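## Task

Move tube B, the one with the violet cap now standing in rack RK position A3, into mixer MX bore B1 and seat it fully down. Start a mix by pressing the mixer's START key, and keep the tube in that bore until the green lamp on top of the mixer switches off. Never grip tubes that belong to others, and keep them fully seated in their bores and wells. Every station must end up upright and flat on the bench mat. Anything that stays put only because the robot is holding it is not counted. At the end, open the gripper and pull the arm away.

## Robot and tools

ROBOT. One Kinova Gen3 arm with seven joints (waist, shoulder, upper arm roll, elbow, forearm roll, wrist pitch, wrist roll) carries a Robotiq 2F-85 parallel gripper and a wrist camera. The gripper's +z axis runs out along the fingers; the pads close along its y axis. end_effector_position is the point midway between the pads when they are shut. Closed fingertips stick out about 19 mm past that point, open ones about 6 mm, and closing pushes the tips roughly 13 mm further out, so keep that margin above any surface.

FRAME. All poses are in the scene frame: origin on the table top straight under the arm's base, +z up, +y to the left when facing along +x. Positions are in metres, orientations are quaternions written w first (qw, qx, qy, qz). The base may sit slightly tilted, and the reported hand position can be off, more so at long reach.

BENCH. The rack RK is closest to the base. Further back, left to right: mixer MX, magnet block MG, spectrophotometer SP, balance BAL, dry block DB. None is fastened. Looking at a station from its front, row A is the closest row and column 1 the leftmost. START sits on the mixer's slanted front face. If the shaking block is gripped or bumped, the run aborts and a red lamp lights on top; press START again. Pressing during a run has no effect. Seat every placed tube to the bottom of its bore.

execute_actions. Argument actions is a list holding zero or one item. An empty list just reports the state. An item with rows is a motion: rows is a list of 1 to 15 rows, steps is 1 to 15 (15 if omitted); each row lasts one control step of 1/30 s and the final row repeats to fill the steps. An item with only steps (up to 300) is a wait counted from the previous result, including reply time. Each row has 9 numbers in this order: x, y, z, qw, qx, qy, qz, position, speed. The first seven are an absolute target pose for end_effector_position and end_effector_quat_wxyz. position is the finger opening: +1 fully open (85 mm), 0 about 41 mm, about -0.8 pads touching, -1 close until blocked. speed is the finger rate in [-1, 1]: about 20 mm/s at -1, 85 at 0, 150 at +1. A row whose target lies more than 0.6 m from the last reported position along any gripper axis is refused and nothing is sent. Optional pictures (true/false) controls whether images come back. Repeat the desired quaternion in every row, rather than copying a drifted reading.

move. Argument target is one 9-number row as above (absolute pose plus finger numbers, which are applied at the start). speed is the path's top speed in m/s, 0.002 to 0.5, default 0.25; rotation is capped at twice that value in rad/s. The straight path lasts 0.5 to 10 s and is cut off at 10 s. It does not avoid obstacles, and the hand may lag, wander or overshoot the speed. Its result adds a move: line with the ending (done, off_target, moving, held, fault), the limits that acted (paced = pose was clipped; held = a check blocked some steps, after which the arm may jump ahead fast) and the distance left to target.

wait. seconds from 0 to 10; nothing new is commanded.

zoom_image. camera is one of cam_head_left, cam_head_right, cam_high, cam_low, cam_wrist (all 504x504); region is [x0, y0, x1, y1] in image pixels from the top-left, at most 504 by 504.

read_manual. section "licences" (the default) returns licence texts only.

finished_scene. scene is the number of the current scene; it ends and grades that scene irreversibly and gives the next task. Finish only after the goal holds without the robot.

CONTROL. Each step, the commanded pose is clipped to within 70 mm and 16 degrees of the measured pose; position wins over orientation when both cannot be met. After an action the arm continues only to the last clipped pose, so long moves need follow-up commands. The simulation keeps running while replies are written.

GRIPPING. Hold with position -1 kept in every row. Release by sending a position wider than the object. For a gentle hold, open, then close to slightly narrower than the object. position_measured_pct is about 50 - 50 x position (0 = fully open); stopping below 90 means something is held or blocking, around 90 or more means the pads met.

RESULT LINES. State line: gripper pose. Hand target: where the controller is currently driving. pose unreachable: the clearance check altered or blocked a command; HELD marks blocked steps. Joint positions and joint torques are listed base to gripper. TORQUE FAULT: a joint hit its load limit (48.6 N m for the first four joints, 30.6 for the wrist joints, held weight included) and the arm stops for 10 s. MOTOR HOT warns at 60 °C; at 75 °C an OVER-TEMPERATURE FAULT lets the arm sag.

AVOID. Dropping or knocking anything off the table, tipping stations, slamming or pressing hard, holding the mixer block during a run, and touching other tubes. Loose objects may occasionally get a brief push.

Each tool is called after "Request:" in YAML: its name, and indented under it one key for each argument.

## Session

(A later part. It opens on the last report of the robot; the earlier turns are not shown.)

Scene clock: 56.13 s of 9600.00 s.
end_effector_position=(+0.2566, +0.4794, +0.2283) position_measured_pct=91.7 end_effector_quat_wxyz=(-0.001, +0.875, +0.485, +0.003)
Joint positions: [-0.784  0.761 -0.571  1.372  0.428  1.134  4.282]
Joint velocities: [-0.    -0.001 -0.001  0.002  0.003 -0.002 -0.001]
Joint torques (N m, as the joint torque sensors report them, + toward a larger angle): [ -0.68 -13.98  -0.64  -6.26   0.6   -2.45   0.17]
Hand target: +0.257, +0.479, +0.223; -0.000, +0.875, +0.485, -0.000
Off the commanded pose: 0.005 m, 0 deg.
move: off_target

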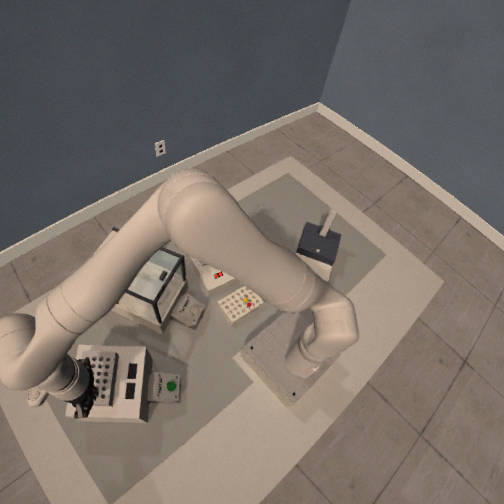

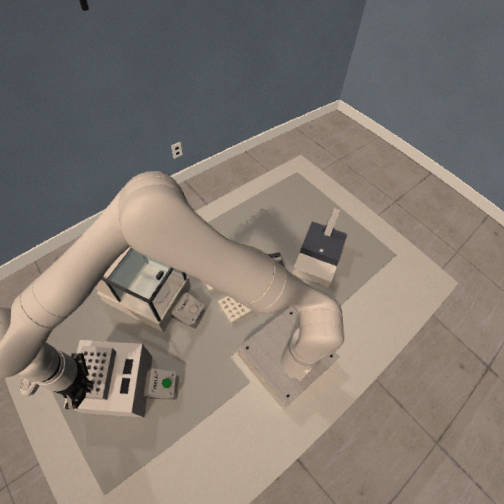

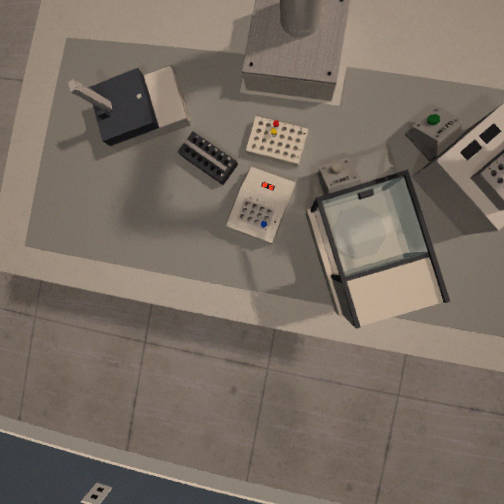

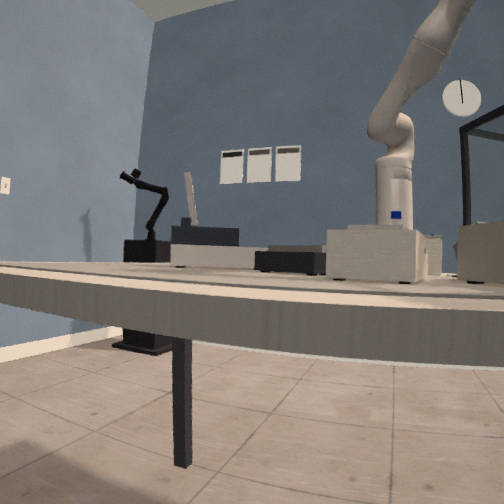

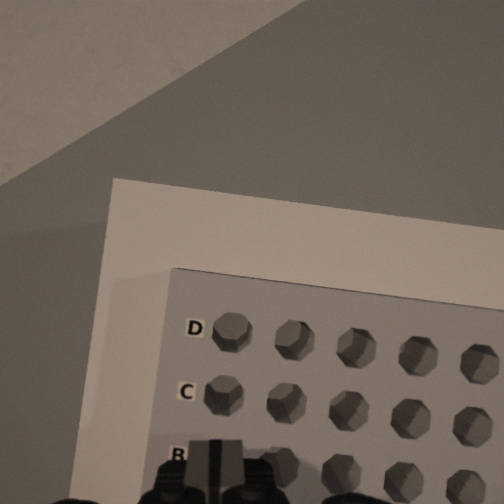

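Request:
move:
  target: [0.2566, 0.4786, 0.27, 0, 0.875, 0.485, 0, -1, 0.5]
  speed: 0.1

Request:
move:
  target: [0.1845, 0.3241, 0.26, 0, 0.875, 0.485, 0, -1, 0.5]
  speed: 0.2

Request:
move:
  target: [0.1845, 0.3241, 0.17, 0, 0.875, 0.485, 0, -1, 0.5]
  speed: 0.15

Scene clock: 67.93 s of 9600.00 s.
end_effector_position=(+0.2566, +0.4785, +0.2699) position_measured_pct=91.7 end_effector_quat_wxyz=(+0.000, +0.875, +0.485, +0.000)
Joint positions: [-0.781  0.719 -0.586  1.305  0.397  1.241  4.31 ]
Joint velocities: [ 0.    -0.001 -0.001 -0.002 -0.     0.003  0.   ]
Joint torques (N m, as the joint torque sensors report them, + toward a larger angle): [ -0.21 -20.56  -2.42  -7.69  -0.13  -0.34   0.09]
Hand target: +0.257, +0.479, +0.270; +0.000, +0.875, +0.485, +0.000
Off the commanded pose: 0.000 m, 0 deg.
move: done

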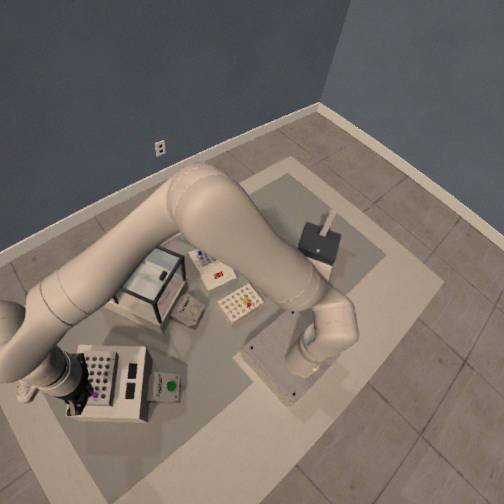

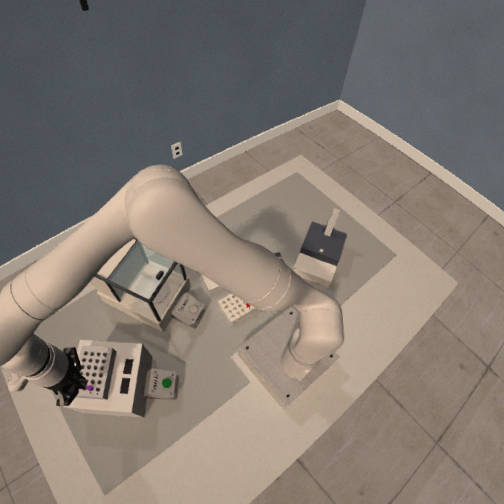

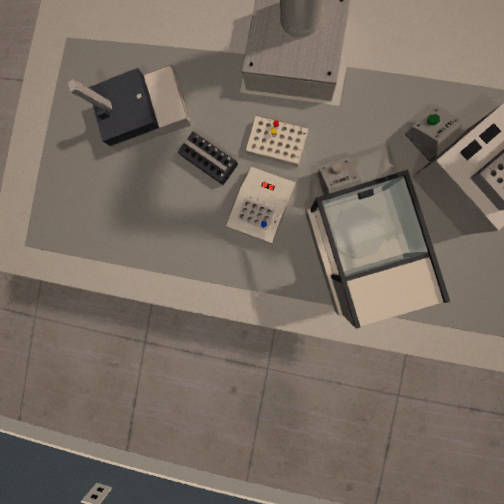

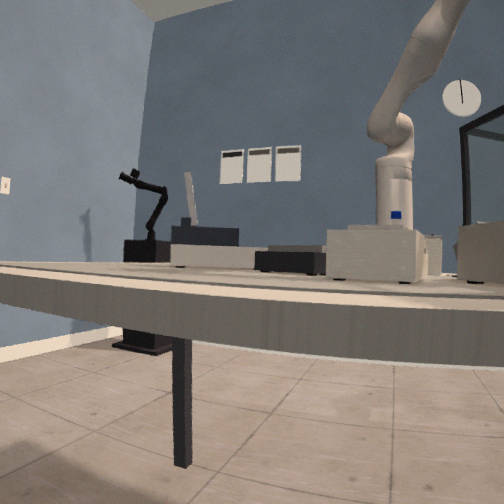

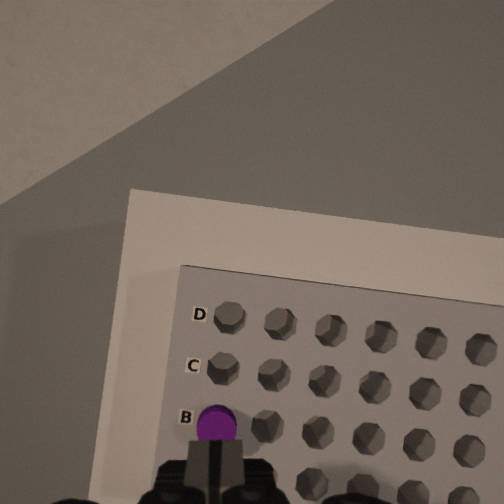

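Scene clock: 69.30 s of 9600.00 s.
end_effector_position=(+0.1841, +0.3242, +0.2595) position_measured_pct=91.7 end_effector_quat_wxyz=(+0.000, +0.874, +0.486, -0.001)
Joint positions: [-0.586  0.389 -0.666  1.921  0.296  0.94   4.298]
Joint velocities: [ 0.008 -0.012  0.002  0.006 -0.003 -0.003  0.002]
Joint torques (N m, as the joint torque sensors report them, + toward a larger angle): [ -0.25 -12.24  -1.74  -6.57  -0.02  -0.36   0.01]
Hand target: +0.184, +0.324, +0.260; +0.000, +0.874, +0.485, -0.000
Off the commanded pose: 0.001 m, 0 deg.
move: done

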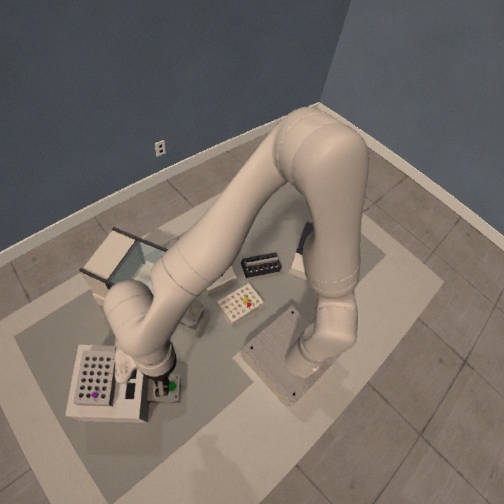

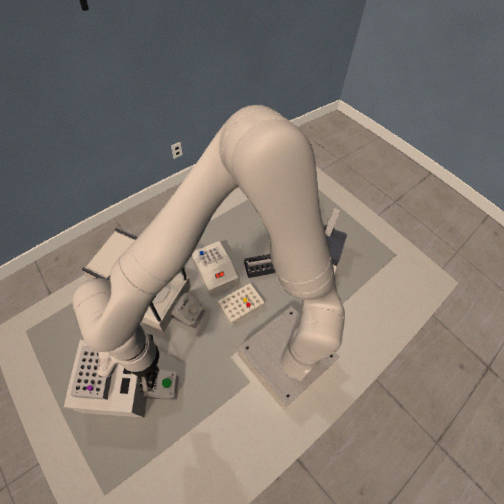

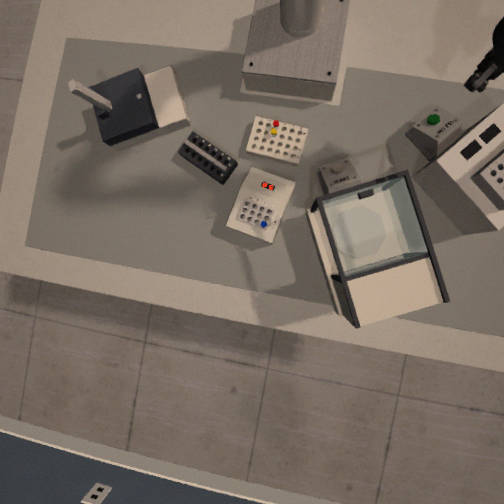

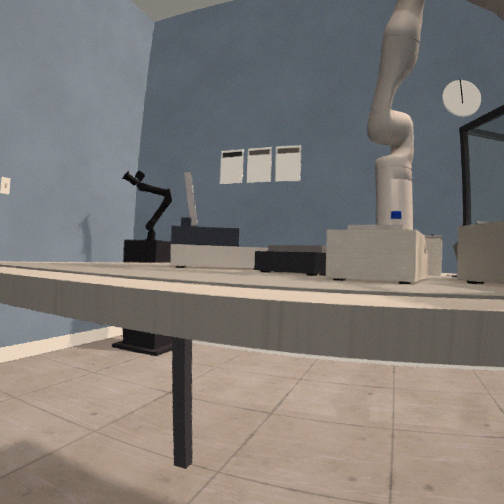

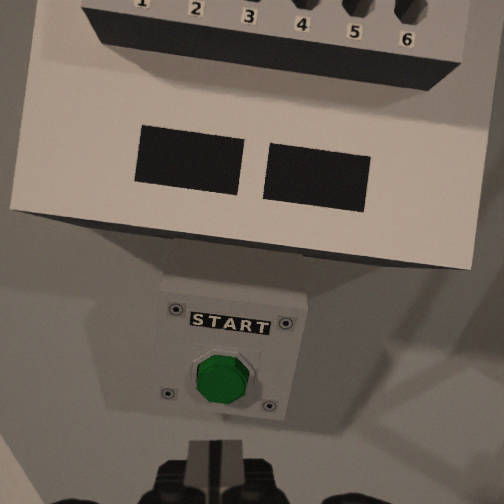

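Scene clock: 70.37 s of 9600.00 s.
end_effector_position=(+0.1845, +0.3243, +0.1703) position_measured_pct=91.7 end_effector_quat_wxyz=(-0.001, +0.875, +0.485, -0.000)
Joint positions: [-0.677  0.553 -0.568  2.04   0.465  0.684  4.145]
Joint velocities: [-0.005  0.005 -0.     0.001  0.003 -0.002 -0.004]
Joint torques (N m, as the joint torque sensors report them, + toward a larger angle): [  0.06 -14.15  -1.54  -4.71  -0.07  -0.1    0.05]
Hand target: +0.184, +0.324, +0.170; -0.000, +0.874, +0.485, -0.000
Off the commanded pose: 0.000 m, 0 deg.
move: done

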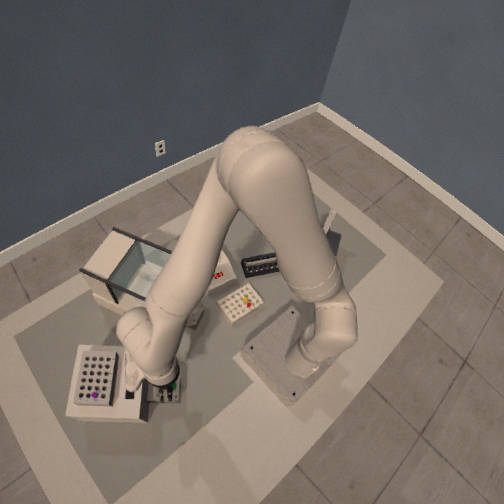

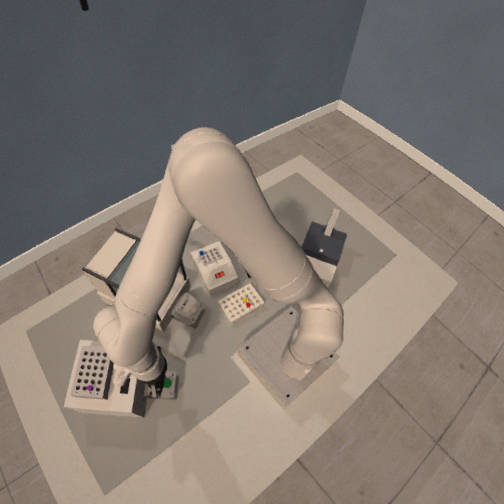

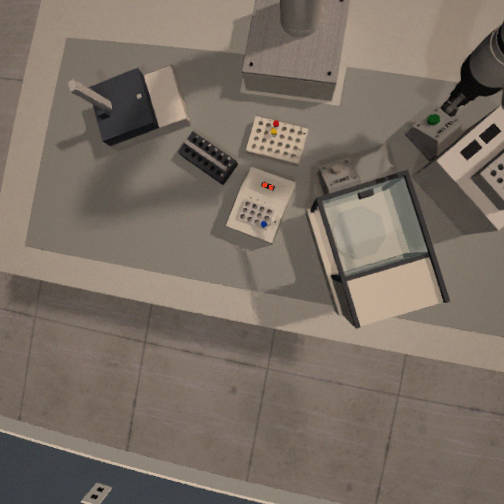

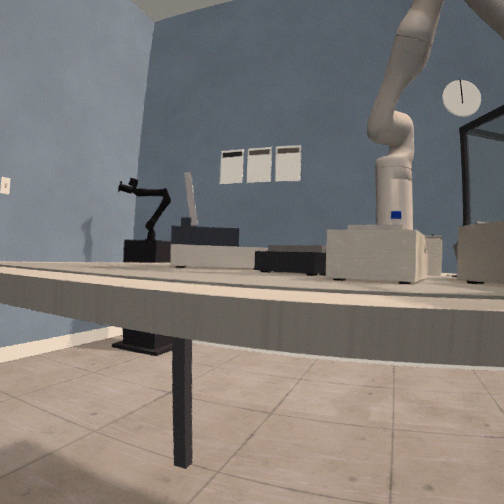

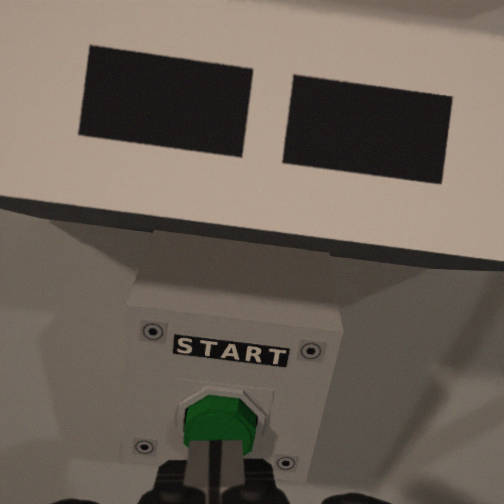

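Request:
move:
  target: [0.183, 0.3193, 0.125, 0, 0.875, 0.485, 0, -1, 0.5]
  speed: 0.1

Request:
move:
  target: [0.183, 0.3193, 0.108, 0, 0.875, 0.485, 0, -1, 0.5]
  speed: 0.02

Request:
move:
  target: [0.17, 0.29, 0.28, 0, 0.875, 0.485, 0, -1, 0.5]
  speed: 0.15

Scene clock: 76.07 s of 9600.00 s.
end_effector_position=(+0.1830, +0.3194, +0.1252) position_measured_pct=91.7 end_effector_quat_wxyz=(-0.000, +0.875, +0.485, -0.000)
Joint positions: [-0.738  0.639 -0.484  2.093  0.567  0.547  4.054]
Joint velocities: [-0.005  0.005  0.002  0.001  0.004 -0.003 -0.003]
Joint torques (N m, as the joint torque sensors report them, + toward a larger angle): [  0.03 -15.05  -1.24  -3.8    0.05  -0.05   0.12]
Hand target: +0.183, +0.319, +0.125; -0.000, +0.875, +0.485, -0.000
Off the commanded pose: 0.000 m, 0 deg.
move: done

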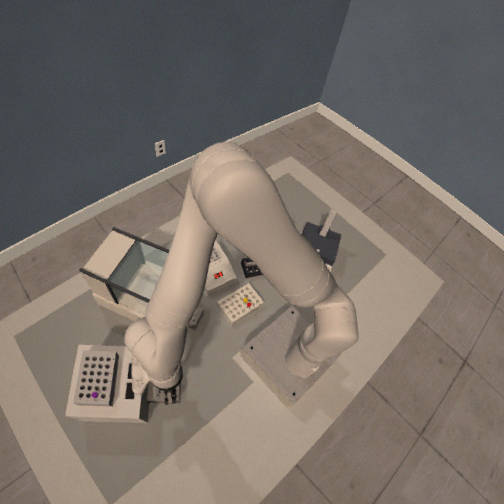

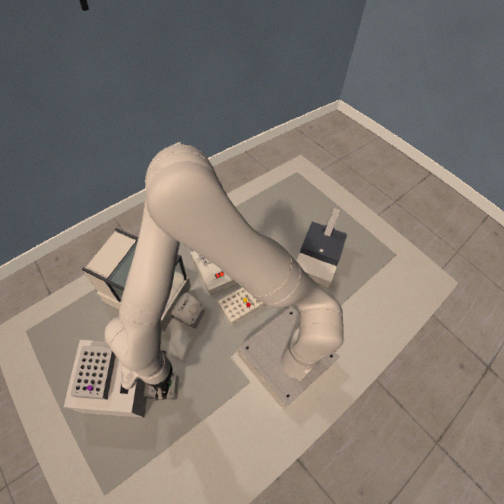

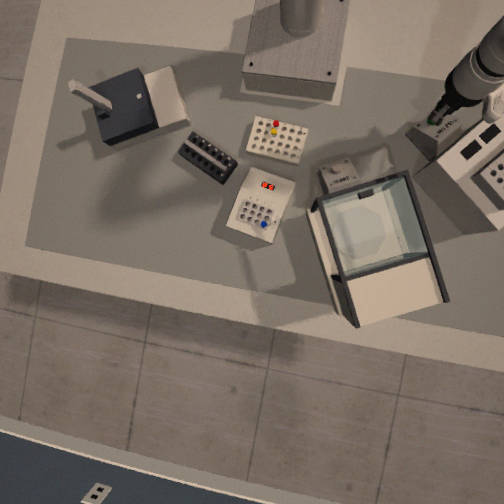

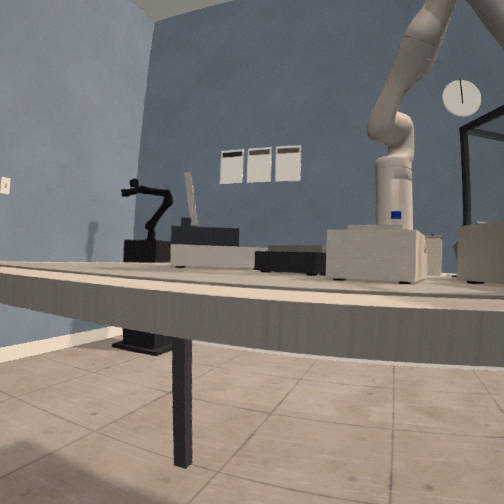

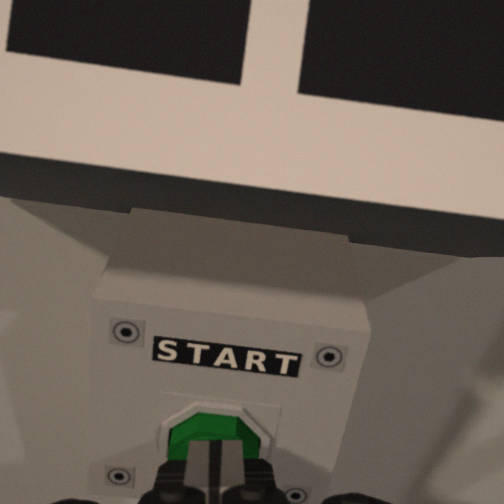

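Scene clock: 77.17 s of 9600.00 s.
end_effector_position=(+0.1825, +0.3188, +0.1128) position_measured_pct=91.7 end_effector_quat_wxyz=(+0.001, +0.874, +0.486, +0.003)
Joint positions: [-0.767  0.663 -0.45   2.107  0.603  0.505  4.019]
Joint velocities: [-0.005  0.011  0.005  0.008  0.006 -0.006 -0.006]
Joint torques (N m, as the joint torque sensors report them, + toward a larger angle): [ 0.54 -4.92  1.41 -6.35  1.58 -3.45  0.04]
Hand target: +0.183, +0.319, +0.108; -0.000, +0.875, +0.485, -0.000
Off the commanded pose: 0.005 m, 0 deg.
move: off_target

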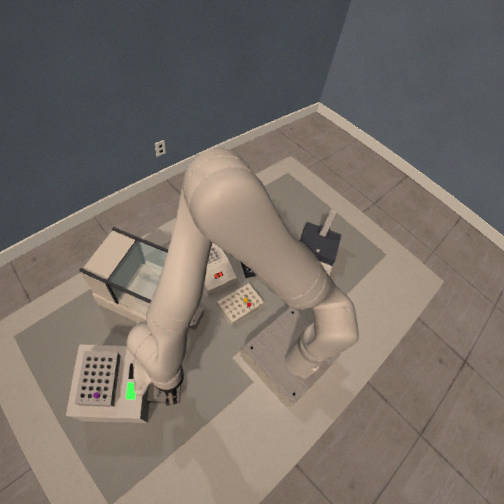

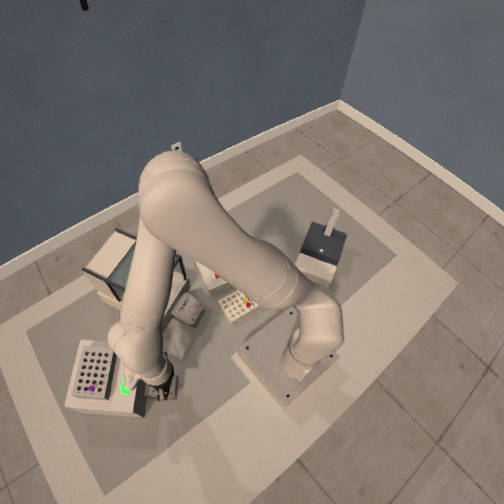

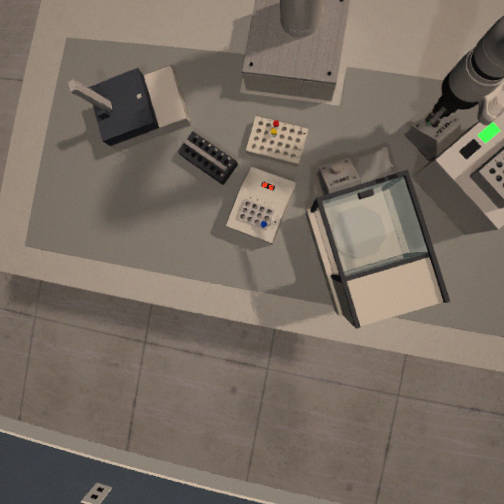

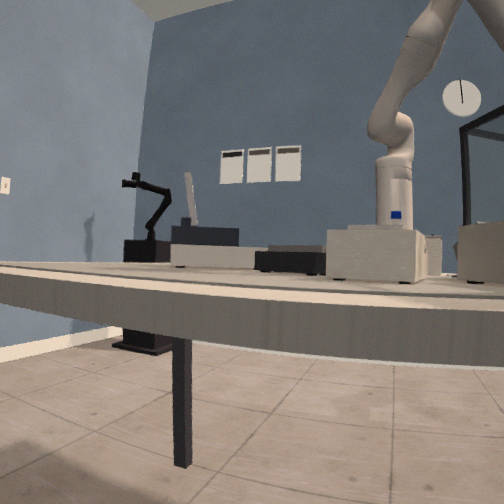

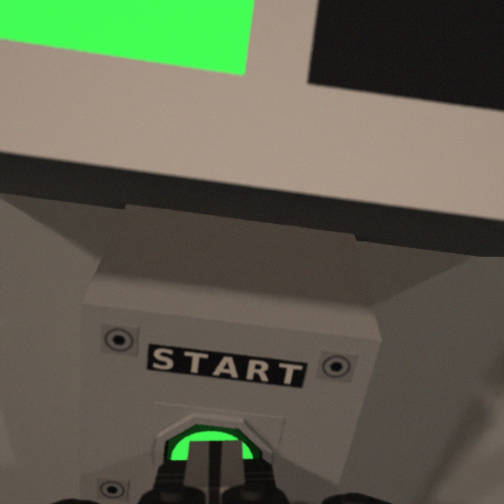

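Scene clock: 78.80 s of 9600.00 s.
end_effector_position=(+0.1704, +0.2896, +0.2797) position_measured_pct=91.7 end_effector_quat_wxyz=(+0.001, +0.875, +0.485, +0.000)
Joint positions: [-0.524  0.272 -0.687  1.994  0.216  0.955  4.371]
Joint velocities: [ 0.003 -0.004  0.002 -0.001 -0.002  0.001  0.002]
Joint torques (N m, as the joint torque sensors report them, + toward a larger angle): [ -0.15 -10.55  -0.97  -7.48  -0.3   -0.57   0.26]
Hand target: +0.171, +0.290, +0.280; +0.001, +0.875, +0.484, +0.001
Off the commanded pose: 0.001 m, 0 deg.
move: done

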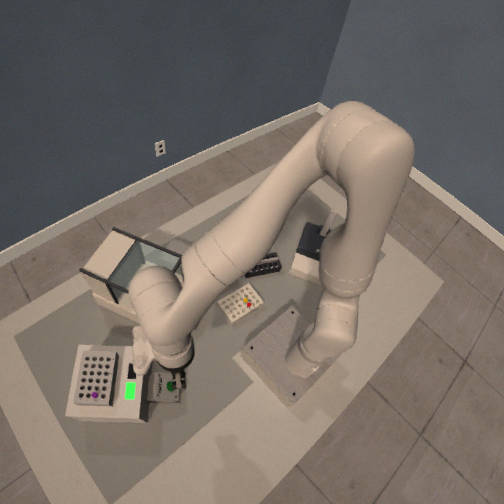

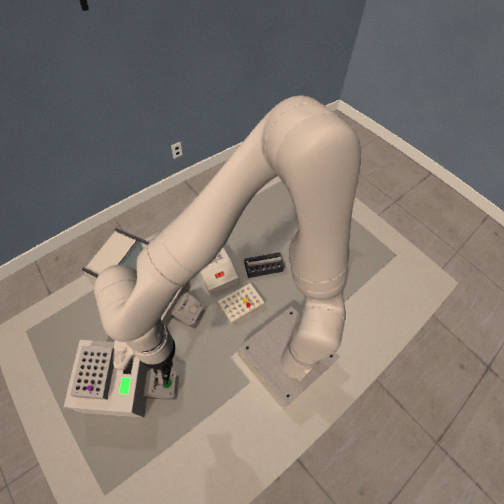

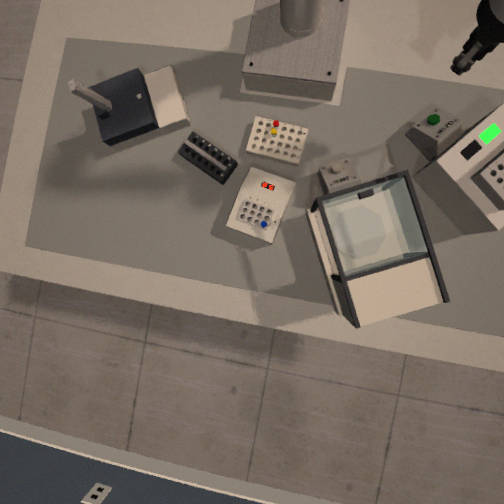

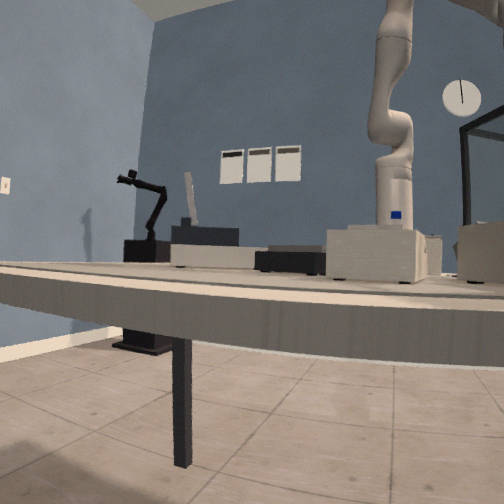

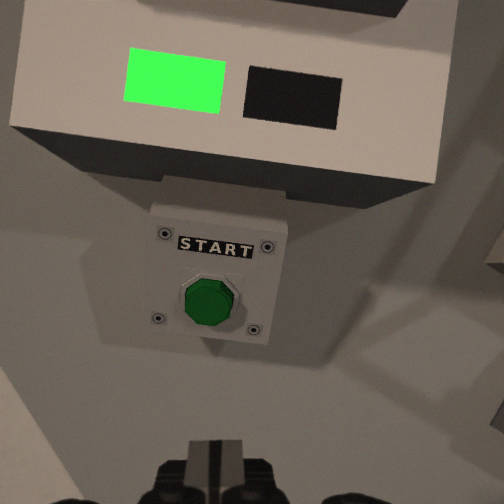

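Request:
wait:
  seconds: 10

Scene clock: 90.10 s of 9600.00 s.
end_effector_position=(+0.1705, +0.2896, +0.2799) position_measured_pct=91.7 end_effector_quat_wxyz=(+0.001, +0.875, +0.484, +0.001)
Joint positions: [-0.524  0.272 -0.687  1.994  0.216  0.955  4.371]
Joint velocities: [-0. -0.  0.  0. -0.  0.  0.]
Joint torques (N m, as the joint torque sensors report them, + toward a larger angle): [  0.   -10.47  -0.76  -7.1    0.1   -0.23  -0.06]
Hand target: +0.171, +0.290, +0.280; +0.001, +0.875, +0.484, +0.001
Off the commanded pose: 0.001 m, 0 deg.
Steps of this call (steps 1 to 339: nothing new was sent). Readings (end_effector_position | what the end effector reports):
1: (+0.1704, +0.2896, +0.2798) | position_measured_pct=91.7
2: (+0.1704, +0.2896, +0.2798) | position_measured_pct=91.7
4: (+0.1705, +0.2896, +0.2798) | position_measured_pct=91.7
8: (+0.1705, +0.2896, +0.2799) | position_measured_pct=91.7
339: the state above

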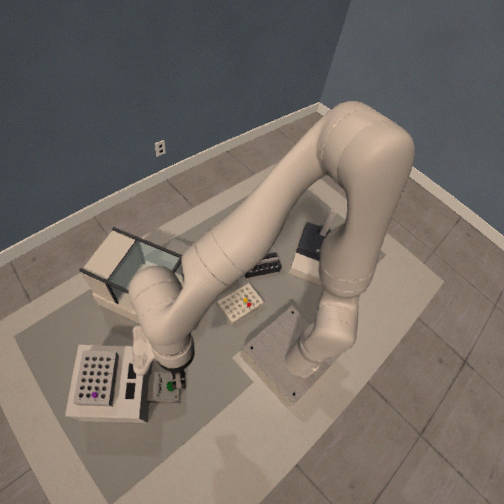

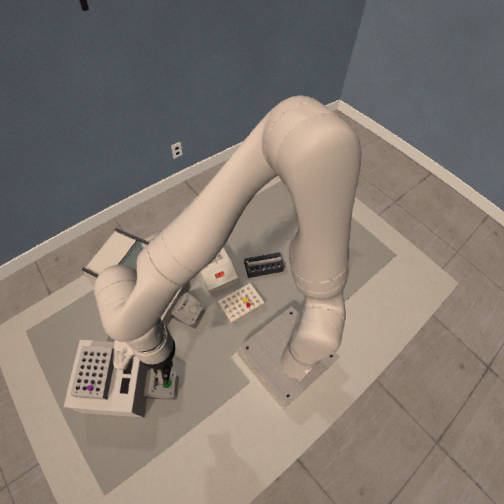

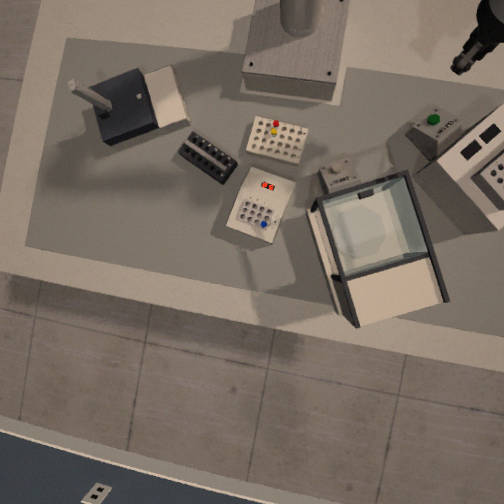

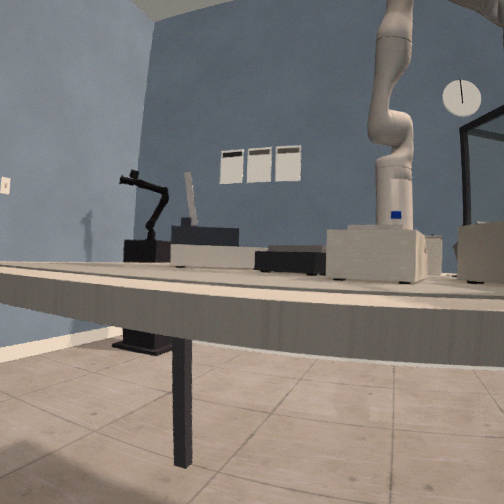

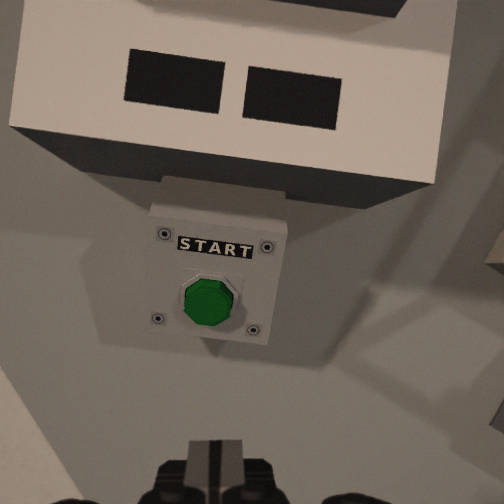

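Request:
zoom_image:
  camera: "cam_head_left"
  region: [200, 270, 290, 340]

Region (200, 270, 290, 340) of cam_head_left's 504x504 image, scaled by 5.600, with more detail than that image has.

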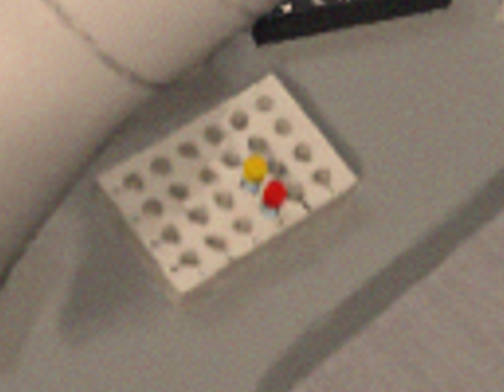

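Request:
finished_scene:
  scene: 2

The scene is finished: the task was done.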